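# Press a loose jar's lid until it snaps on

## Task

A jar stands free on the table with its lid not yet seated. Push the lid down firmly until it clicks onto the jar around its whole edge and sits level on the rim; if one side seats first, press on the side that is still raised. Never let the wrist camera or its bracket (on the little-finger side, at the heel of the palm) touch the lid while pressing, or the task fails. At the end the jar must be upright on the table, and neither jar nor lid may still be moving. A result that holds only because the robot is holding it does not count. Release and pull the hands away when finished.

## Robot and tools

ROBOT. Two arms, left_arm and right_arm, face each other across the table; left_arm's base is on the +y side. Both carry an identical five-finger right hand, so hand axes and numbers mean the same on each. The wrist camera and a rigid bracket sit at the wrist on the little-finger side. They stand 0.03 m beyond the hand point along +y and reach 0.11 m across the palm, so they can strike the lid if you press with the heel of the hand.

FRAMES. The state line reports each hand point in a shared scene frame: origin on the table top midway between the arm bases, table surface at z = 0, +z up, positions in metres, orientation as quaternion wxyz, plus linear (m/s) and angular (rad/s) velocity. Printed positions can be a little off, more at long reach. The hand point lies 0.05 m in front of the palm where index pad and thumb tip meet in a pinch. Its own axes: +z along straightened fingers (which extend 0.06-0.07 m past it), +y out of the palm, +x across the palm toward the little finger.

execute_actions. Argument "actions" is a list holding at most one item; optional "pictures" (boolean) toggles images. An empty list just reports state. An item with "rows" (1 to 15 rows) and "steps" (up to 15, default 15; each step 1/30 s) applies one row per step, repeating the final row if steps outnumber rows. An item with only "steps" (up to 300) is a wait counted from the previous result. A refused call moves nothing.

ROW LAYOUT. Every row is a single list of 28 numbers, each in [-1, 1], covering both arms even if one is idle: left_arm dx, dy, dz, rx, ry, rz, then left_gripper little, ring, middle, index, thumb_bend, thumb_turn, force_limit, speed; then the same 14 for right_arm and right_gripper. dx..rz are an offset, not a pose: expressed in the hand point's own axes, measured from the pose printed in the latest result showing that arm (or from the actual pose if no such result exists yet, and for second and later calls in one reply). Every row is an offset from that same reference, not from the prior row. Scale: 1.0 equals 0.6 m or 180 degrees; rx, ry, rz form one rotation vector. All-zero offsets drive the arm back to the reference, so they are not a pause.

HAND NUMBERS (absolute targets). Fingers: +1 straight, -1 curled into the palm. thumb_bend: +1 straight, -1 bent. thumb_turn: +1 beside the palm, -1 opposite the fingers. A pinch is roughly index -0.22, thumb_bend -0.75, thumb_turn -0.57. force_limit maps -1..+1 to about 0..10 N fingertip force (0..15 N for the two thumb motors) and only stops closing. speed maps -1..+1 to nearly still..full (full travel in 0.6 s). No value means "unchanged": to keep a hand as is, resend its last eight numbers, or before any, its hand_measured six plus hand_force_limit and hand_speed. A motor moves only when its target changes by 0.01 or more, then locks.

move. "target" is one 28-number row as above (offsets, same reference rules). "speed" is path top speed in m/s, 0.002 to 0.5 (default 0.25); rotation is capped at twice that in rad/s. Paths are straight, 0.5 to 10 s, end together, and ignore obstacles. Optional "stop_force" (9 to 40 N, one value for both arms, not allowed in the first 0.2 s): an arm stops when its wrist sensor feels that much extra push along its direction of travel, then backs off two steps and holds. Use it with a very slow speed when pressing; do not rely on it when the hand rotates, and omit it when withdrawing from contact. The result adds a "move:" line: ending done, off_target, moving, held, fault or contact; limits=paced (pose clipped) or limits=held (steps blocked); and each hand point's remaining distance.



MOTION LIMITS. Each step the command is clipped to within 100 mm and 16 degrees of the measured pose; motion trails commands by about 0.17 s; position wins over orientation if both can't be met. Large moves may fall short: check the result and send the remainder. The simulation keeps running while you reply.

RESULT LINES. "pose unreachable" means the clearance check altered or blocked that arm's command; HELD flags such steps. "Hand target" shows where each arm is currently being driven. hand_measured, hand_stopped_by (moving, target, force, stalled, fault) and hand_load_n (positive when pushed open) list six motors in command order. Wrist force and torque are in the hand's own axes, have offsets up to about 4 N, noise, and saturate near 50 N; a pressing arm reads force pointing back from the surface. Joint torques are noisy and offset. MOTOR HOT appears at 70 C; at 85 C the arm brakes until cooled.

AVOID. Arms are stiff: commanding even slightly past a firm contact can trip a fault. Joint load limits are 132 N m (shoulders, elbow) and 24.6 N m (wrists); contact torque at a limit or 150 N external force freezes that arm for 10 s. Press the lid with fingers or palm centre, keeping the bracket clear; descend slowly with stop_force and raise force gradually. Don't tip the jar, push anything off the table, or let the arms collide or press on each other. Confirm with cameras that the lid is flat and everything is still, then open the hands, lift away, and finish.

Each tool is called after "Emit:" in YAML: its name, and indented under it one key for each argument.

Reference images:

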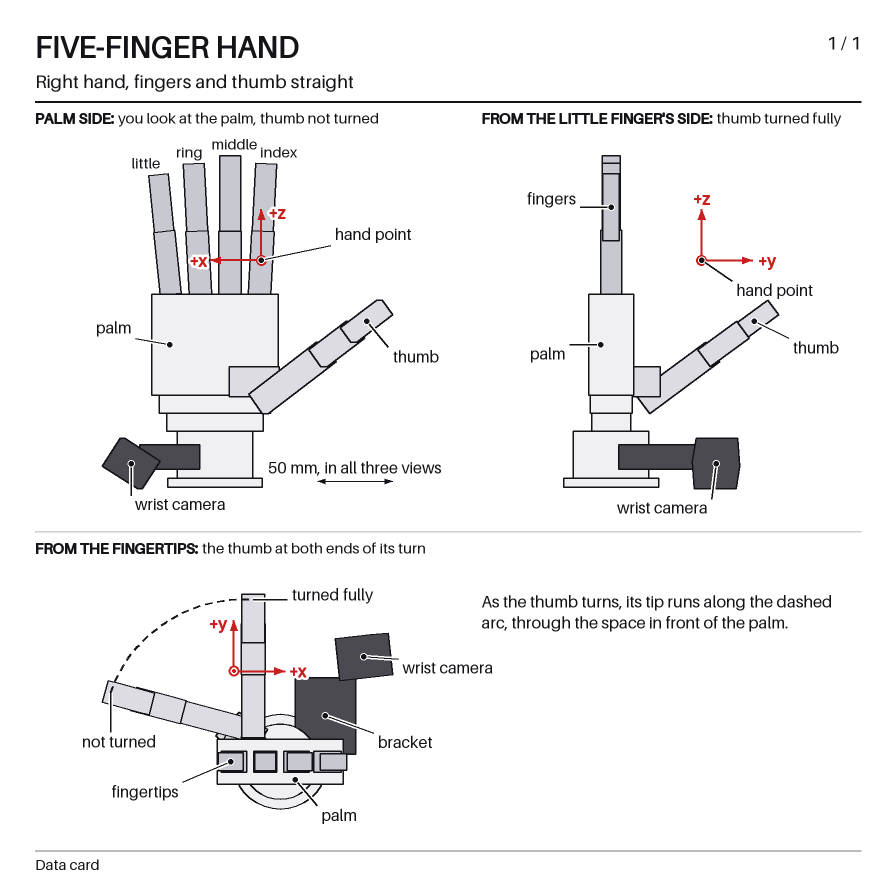

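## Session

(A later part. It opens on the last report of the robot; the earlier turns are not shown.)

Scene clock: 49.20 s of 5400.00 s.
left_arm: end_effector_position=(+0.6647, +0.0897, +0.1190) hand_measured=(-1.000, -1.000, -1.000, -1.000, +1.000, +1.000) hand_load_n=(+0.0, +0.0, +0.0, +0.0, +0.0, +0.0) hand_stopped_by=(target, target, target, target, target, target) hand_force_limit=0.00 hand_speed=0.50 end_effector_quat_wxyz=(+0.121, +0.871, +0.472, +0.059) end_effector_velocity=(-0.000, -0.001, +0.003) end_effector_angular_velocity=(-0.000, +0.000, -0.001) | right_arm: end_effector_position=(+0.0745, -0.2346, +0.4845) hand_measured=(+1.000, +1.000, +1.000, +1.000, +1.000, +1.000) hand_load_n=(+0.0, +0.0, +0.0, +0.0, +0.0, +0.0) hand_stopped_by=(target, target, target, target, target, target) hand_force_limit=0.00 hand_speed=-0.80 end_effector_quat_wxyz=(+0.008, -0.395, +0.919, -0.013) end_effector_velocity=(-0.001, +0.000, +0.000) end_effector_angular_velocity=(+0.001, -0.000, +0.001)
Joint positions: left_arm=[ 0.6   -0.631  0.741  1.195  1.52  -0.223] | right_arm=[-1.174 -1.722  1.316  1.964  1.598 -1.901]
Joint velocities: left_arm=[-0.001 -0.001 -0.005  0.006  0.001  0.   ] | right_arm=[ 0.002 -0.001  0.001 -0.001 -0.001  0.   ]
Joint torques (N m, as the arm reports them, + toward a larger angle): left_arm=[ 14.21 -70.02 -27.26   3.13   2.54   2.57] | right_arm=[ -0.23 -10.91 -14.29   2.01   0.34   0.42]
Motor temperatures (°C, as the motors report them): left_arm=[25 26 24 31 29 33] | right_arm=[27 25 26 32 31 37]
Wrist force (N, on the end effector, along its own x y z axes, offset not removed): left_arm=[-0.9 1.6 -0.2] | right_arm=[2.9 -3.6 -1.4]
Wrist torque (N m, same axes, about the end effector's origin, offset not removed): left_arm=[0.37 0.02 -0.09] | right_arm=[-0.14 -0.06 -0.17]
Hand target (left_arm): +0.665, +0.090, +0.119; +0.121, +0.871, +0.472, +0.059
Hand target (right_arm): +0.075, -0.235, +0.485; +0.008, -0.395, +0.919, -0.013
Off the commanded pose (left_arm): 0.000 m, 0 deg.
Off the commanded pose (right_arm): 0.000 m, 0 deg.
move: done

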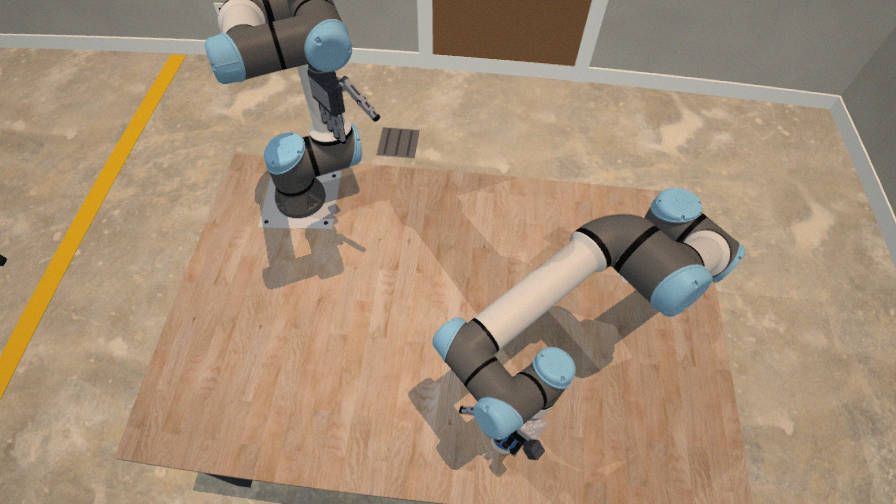

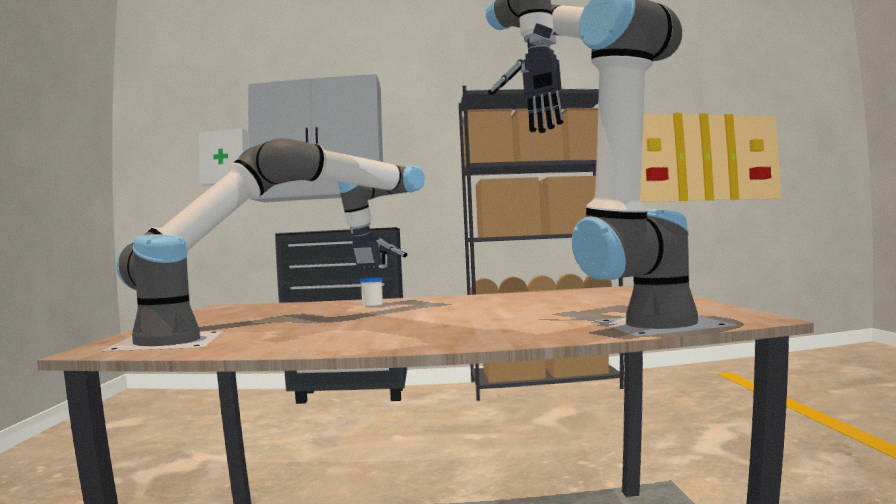

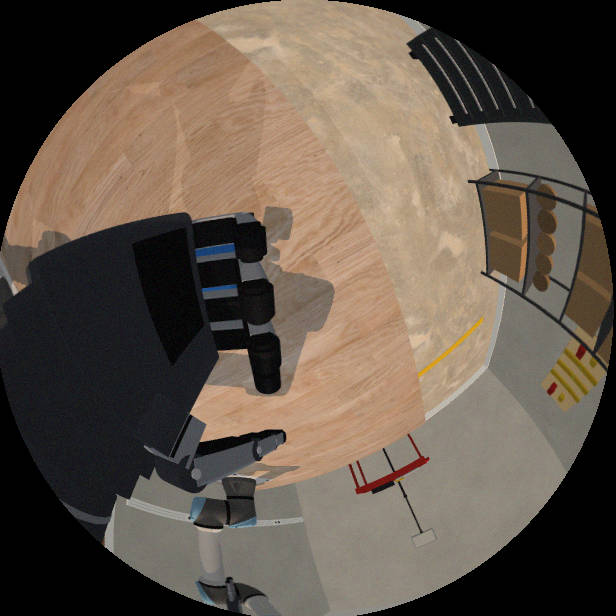

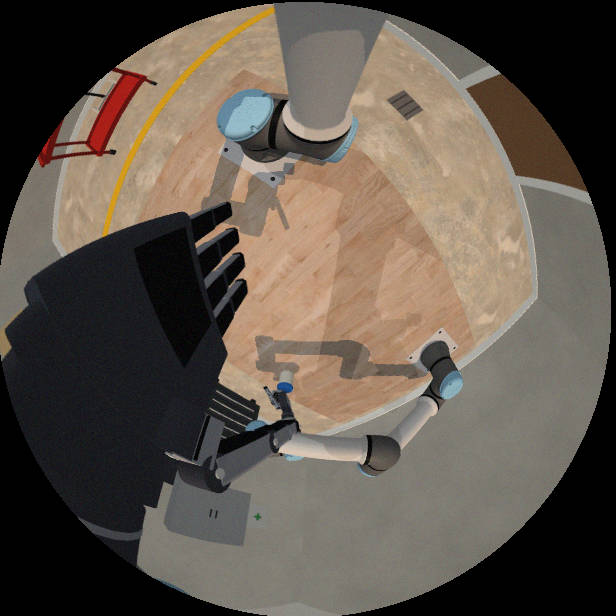

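Emit:
move:
  target: [-0.015,0.016,0.044,0,0,0,-1,-1,-1,-1,1,1,0,0.5,0,0,0,0,0,0,1,1,1,1,1,1,0,-0.8]
  speed: 0.06

Emit:
move:
  target: [0,-0.0033,0.012,0,0,0,-1,-1,-1,-1,1,1,0,0.5,0,0,0,0,0,0,1,1,1,1,1,1,0,-0.8]
  speed: 0.003
  stop_force: 40

Emit:
move:
  target: [0,0,-0.3,0,0,0,-1,-1,-1,-1,1,1,0,0.5,0,0,0,0,0,0,1,1,1,1,1,1,0,-0.8]

Emit:
zoom_image:
  camera: "cam_low"
  region: [340,250,400,310]

Scene clock: 53.70 s of 5400.00 s.
left_arm: end_effector_position=(+0.6731, +0.0732, +0.0965) hand_measured=(-1.000, -1.000, -1.000, -1.000, +1.000, +1.000) hand_load_n=(+0.0, +0.0, +0.0, +0.0, +0.0, +0.0) hand_stopped_by=(target, target, target, target, target, target) hand_force_limit=0.00 hand_speed=0.50 end_effector_quat_wxyz=(+0.121, +0.871, +0.472, +0.059) end_effector_velocity=(+0.001, -0.001, -0.002) end_effector_angular_velocity=(+0.001, +0.001, +0.000) | right_arm: end_effector_position=(+0.0745, -0.2346, +0.4845) hand_measured=(+1.000, +1.000, +1.000, +1.000, +1.000, +1.000) hand_load_n=(+0.0, +0.0, +0.0, +0.0, +0.0, +0.0) hand_stopped_by=(target, target, target, target, target, target) hand_force_limit=0.00 hand_speed=-0.80 end_effector_quat_wxyz=(+0.008, -0.395, +0.919, -0.013) end_effector_velocity=(+0.000, +0.000, +0.000) end_effector_angular_velocity=(+0.001, -0.003, +0.001)
Joint positions: left_arm=[ 0.592 -0.561  0.667  1.2    1.518 -0.231] | right_arm=[-1.174 -1.722  1.316  1.964  1.598 -1.901]
Joint velocities: left_arm=[-0.     0.008 -0.012  0.005 -0.    -0.001] | right_arm=[-0.    -0.001 -0.001 -0.002  0.    -0.001]
Joint torques (N m, as the arm reports them, + toward a larger angle): left_arm=[-11.7  -45.69 -27.62   3.15  -2.65  -2.48] | right_arm=[  0.64 -10.9  -12.66   1.94   0.38   0.56]
Motor temperatures (°C, as the motors report them): left_arm=[25 26 24 31 29 33] | right_arm=[27 25 26 32 31 37]
Wrist force (N, on the end effector, along its own x y z axes, offset not removed): left_arm=[-0.9 0.9 0.6] | right_arm=[0.4 -4.3 -0.2]
Wrist torque (N m, same axes, about the end effector's origin, offset not removed): left_arm=[0.09 -0.04 0.08] | right_arm=[-0.27 0.20 -0.35]
Hand target (left_arm): +0.673, +0.073, +0.096; +0.121, +0.871, +0.472, +0.059
Hand target (right_arm): +0.075, -0.235, +0.485; +0.008, -0.395, +0.919, -0.013
Off the commanded pose (left_arm): 0.000 m, 0 deg.
Off the commanded pose (right_arm): 0.000 m, 0 deg.
After step 90, 0.57 s passed at rest.
move: done

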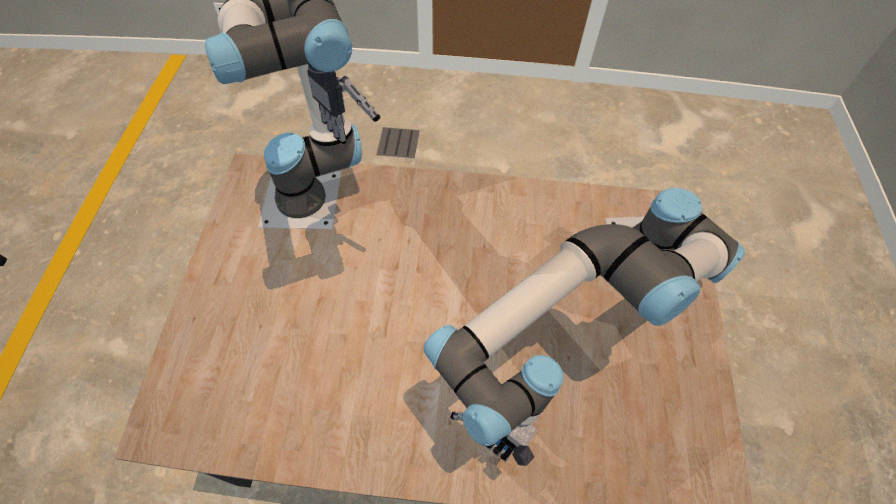

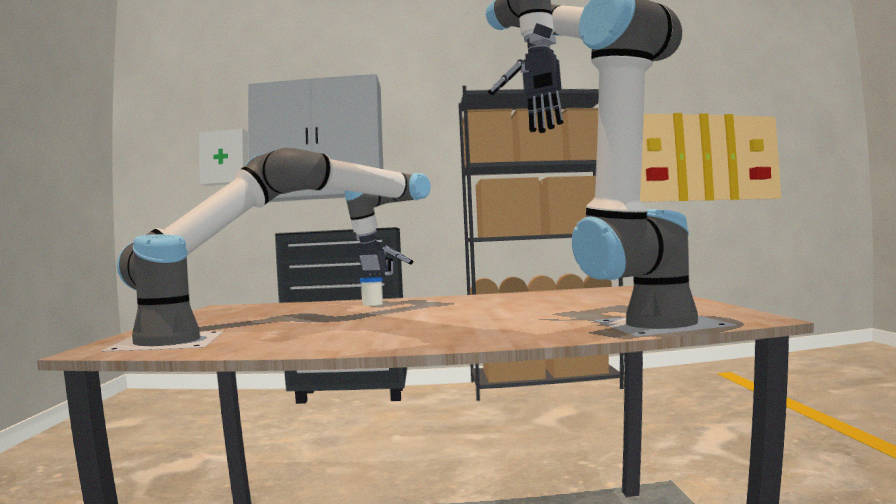

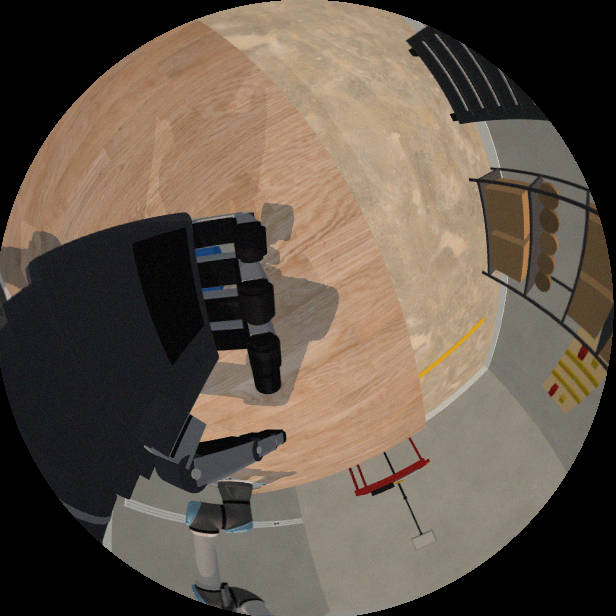

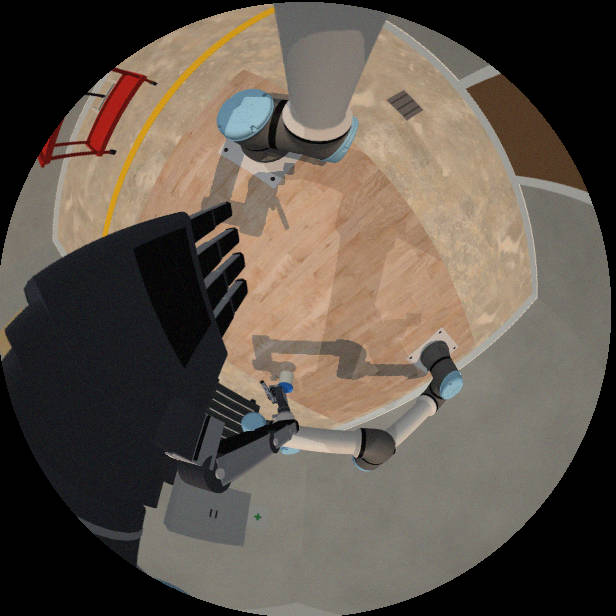

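Scene clock: 56.07 s of 5400.00 s.
left_arm: end_effector_position=(+0.6731, +0.0731, +0.0907) hand_measured=(-1.000, -1.000, -1.000, -1.000, +1.000, +1.000) hand_load_n=(-1.5, -1.0, +0.0, +0.0, +0.0, +0.0) hand_stopped_by=(target, target, target, target, target, target) hand_force_limit=0.00 hand_speed=0.50 end_effector_quat_wxyz=(+0.121, +0.871, +0.472, +0.060) end_effector_velocity=(+0.000, +0.000, +0.001) end_effector_angular_velocity=(+0.000, -0.000, +0.000) | right_arm: end_effector_position=(+0.0745, -0.2346, +0.4845) hand_measured=(+1.000, +1.000, +1.000, +1.000, +1.000, +1.000) hand_load_n=(+0.0, +0.0, +0.0, +0.0, +0.0, +0.0) hand_stopped_by=(target, target, target, target, target, target) hand_force_limit=0.00 hand_speed=-0.80 end_effector_quat_wxyz=(+0.008, -0.395, +0.919, -0.013) end_effector_velocity=(-0.000, -0.000, -0.000) end_effector_angular_velocity=(-0.000, +0.000, +0.000)
Joint positions: left_arm=[ 0.592 -0.559  0.678  1.187  1.518 -0.231] | right_arm=[-1.174 -1.722  1.316  1.964  1.598 -1.901]
Joint velocities: left_arm=[ 0.001 -0.    -0.002  0.002 -0.     0.   ] | right_arm=[-0.001 -0.001  0.001 -0.     0.    -0.001]
Joint torques (N m, as the arm reports them, + toward a larger angle): left_arm=[-12.63 -15.72 -10.16   1.74  -0.56  -2.69] | right_arm=[  0.59 -10.93 -13.25   1.97   0.25   0.47]
Motor temperatures (°C, as the motors report them): left_arm=[25 26 24 31 29 33] | right_arm=[27 25 26 32 31 37]
Wrist force (N, on the end effector, along its own x y z axes, offset not removed): left_arm=[0.4 16.9 -49.8] | right_arm=[1.0 -2.5 2.0]
Wrist torque (N m, same axes, about the end effector's origin, offset not removed): left_arm=[3.27 2.41 0.75] | right_arm=[-0.16 -0.05 -0.06]
Hand target (left_arm): +0.673, +0.073, +0.091; +0.121, +0.871, +0.472, +0.060
Hand target (right_arm): +0.075, -0.235, +0.485; +0.008, -0.395, +0.919, -0.013
Off the commanded pose (left_arm): 0.002 m, 0 deg.
Off the commanded pose (right_arm): 0.000 m, 0 deg.
move: contact (left_arm)

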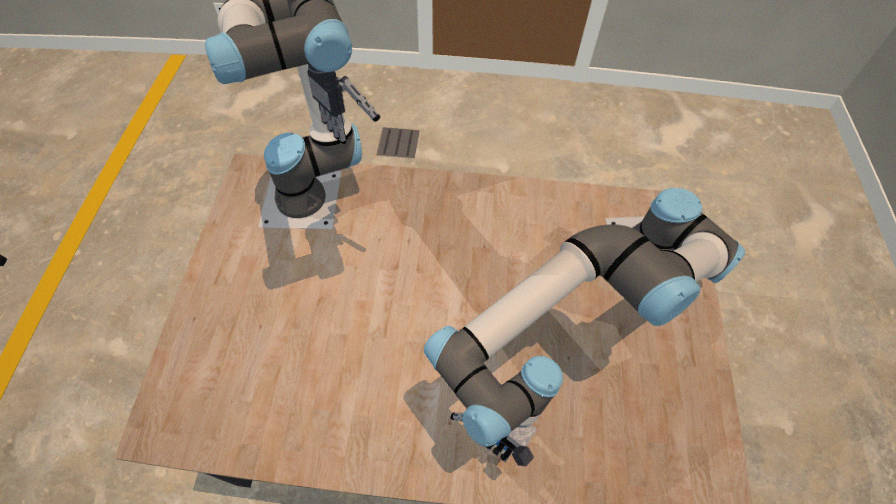

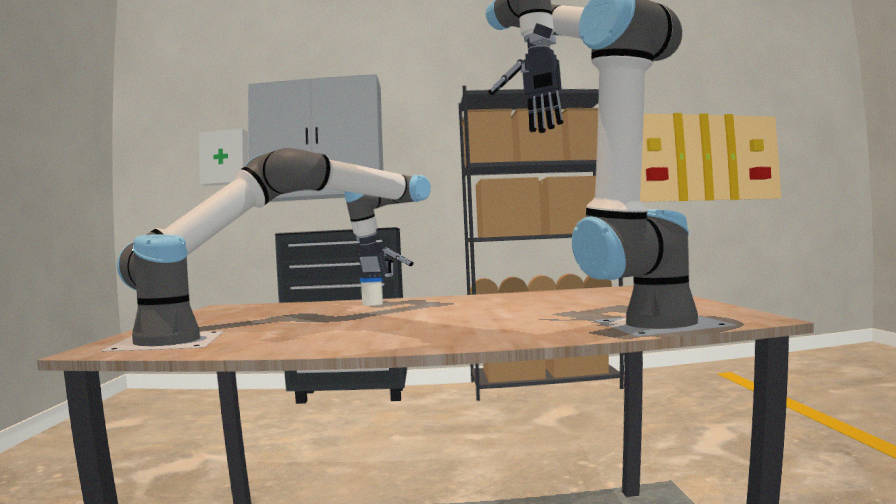

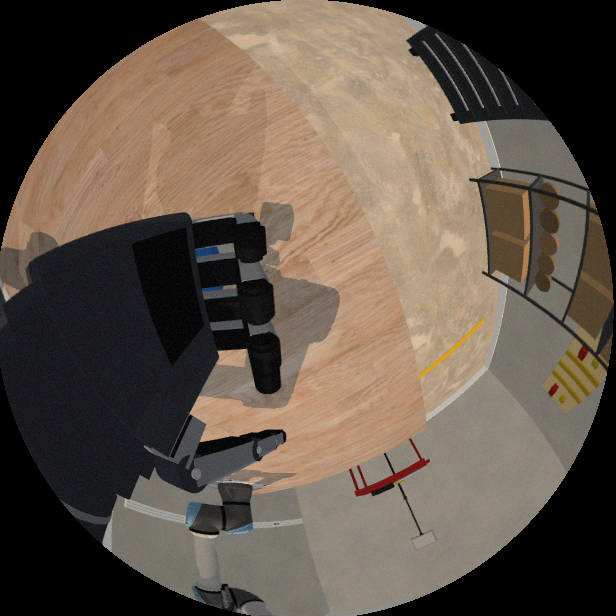

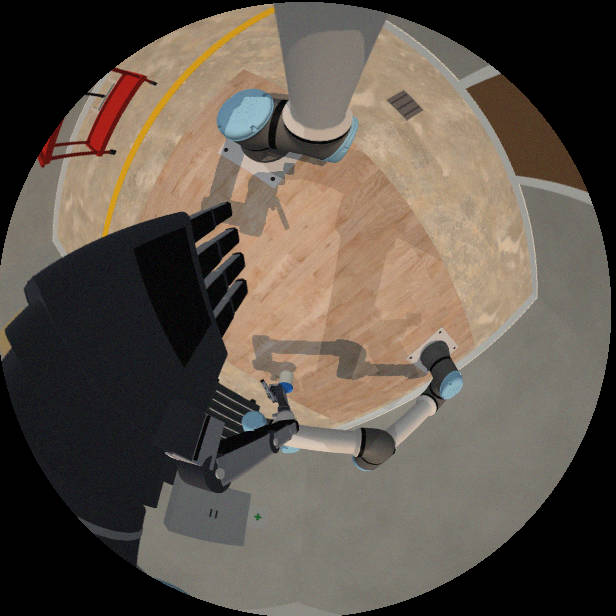

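Scene clock: 57.47 s of 5400.00 s.
left_arm: end_effector_position=(+0.6341, +0.1010, +0.2638) hand_measured=(-1.000, -1.000, -1.000, -1.000, +1.000, +1.000) hand_load_n=(+0.0, +0.0, +0.0, +0.0, +0.0, +0.0) hand_stopped_by=(target, target, target, target, target, target) hand_force_limit=0.00 hand_speed=0.50 end_effector_quat_wxyz=(+0.121, +0.871, +0.472, +0.060) end_effector_velocity=(-0.001, +0.000, +0.002) end_effector_angular_velocity=(+0.000, +0.000, -0.000) | right_arm: end_effector_position=(+0.0745, -0.2346, +0.4845) hand_measured=(+1.000, +1.000, +1.000, +1.000, +1.000, +1.000) hand_load_n=(+0.0, +0.0, +0.0, +0.0, +0.0, +0.0) hand_stopped_by=(target, target, target, target, target, target) hand_force_limit=0.00 hand_speed=-0.80 end_effector_quat_wxyz=(+0.008, -0.395, +0.919, -0.013) end_effector_velocity=(+0.000, -0.000, +0.000) end_effector_angular_velocity=(-0.000, +0.001, -0.002)
Joint positions: left_arm=[ 0.576 -0.739  0.571  1.475  1.514 -0.246] | right_arm=[-1.174 -1.722  1.316  1.964  1.598 -1.901]
Joint velocities: left_arm=[-0.    -0.    -0.005  0.006  0.    -0.   ] | right_arm=[-0.001 -0.     0.     0.001 -0.     0.   ]
Joint torques (N m, as the arm reports them, + toward a larger angle): left_arm=[-11.63 -65.79 -27.45   3.15  -2.71  -2.55] | right_arm=[  0.5  -10.36 -12.86   1.94   0.42   0.42]
Motor temperatures (°C, as the motors report them): left_arm=[25 26 24 31 29 33] | right_arm=[27 25 26 32 31 37]
Wrist force (N, on the end effector, along its own x y z axes, offset not removed): left_arm=[0.5 2.4 -1.4] | right_arm=[0.0 -5.0 -2.0]
Wrist torque (N m, same axes, about the end effector's origin, offset not removed): left_arm=[0.50 -0.04 0.06] | right_arm=[-0.38 0.59 -0.22]
Hand target (left_arm): +0.634, +0.101, +0.264; +0.121, +0.871, +0.472, +0.059
Hand target (right_arm): +0.075, -0.235, +0.485; +0.008, -0.395, +0.919, -0.013
Off the commanded pose (left_arm): 0.000 m, 0 deg.
Off the commanded pose (right_arm): 0.000 m, 0 deg.
move: done

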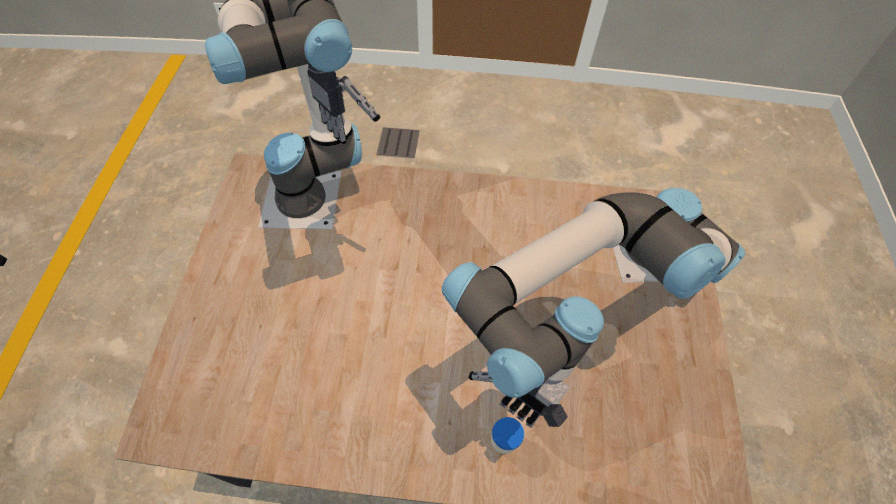

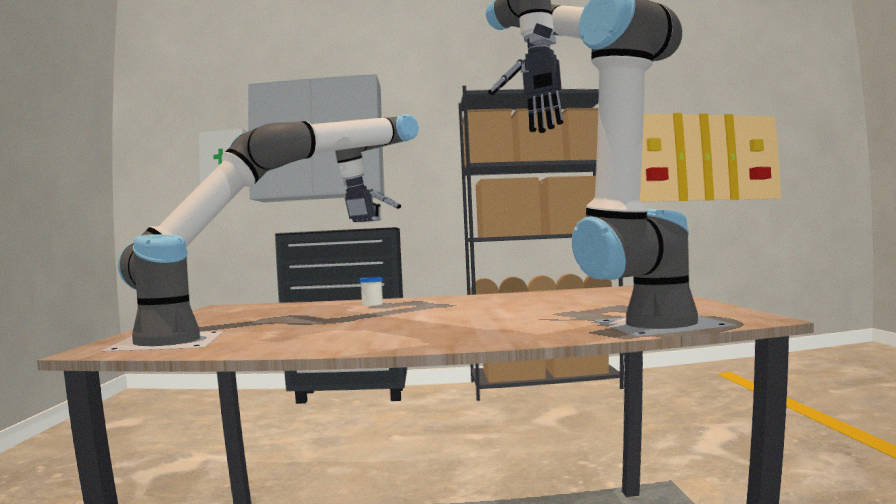

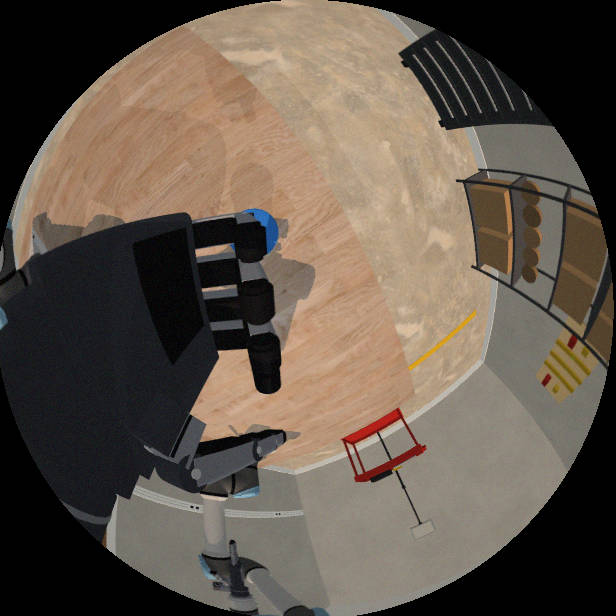

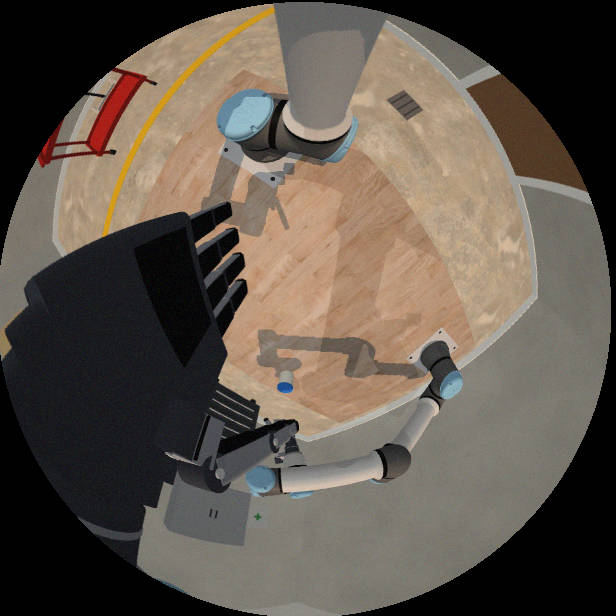

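Region (340, 250, 400, 310) of cam_low's 896x504 image, scaled by 8.400, with more detail than that image has.

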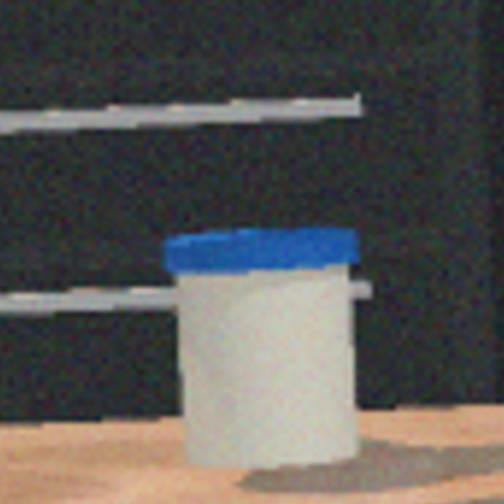

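Emit:
finished_scene:
  scene: 1

The scene is finished: the task was done.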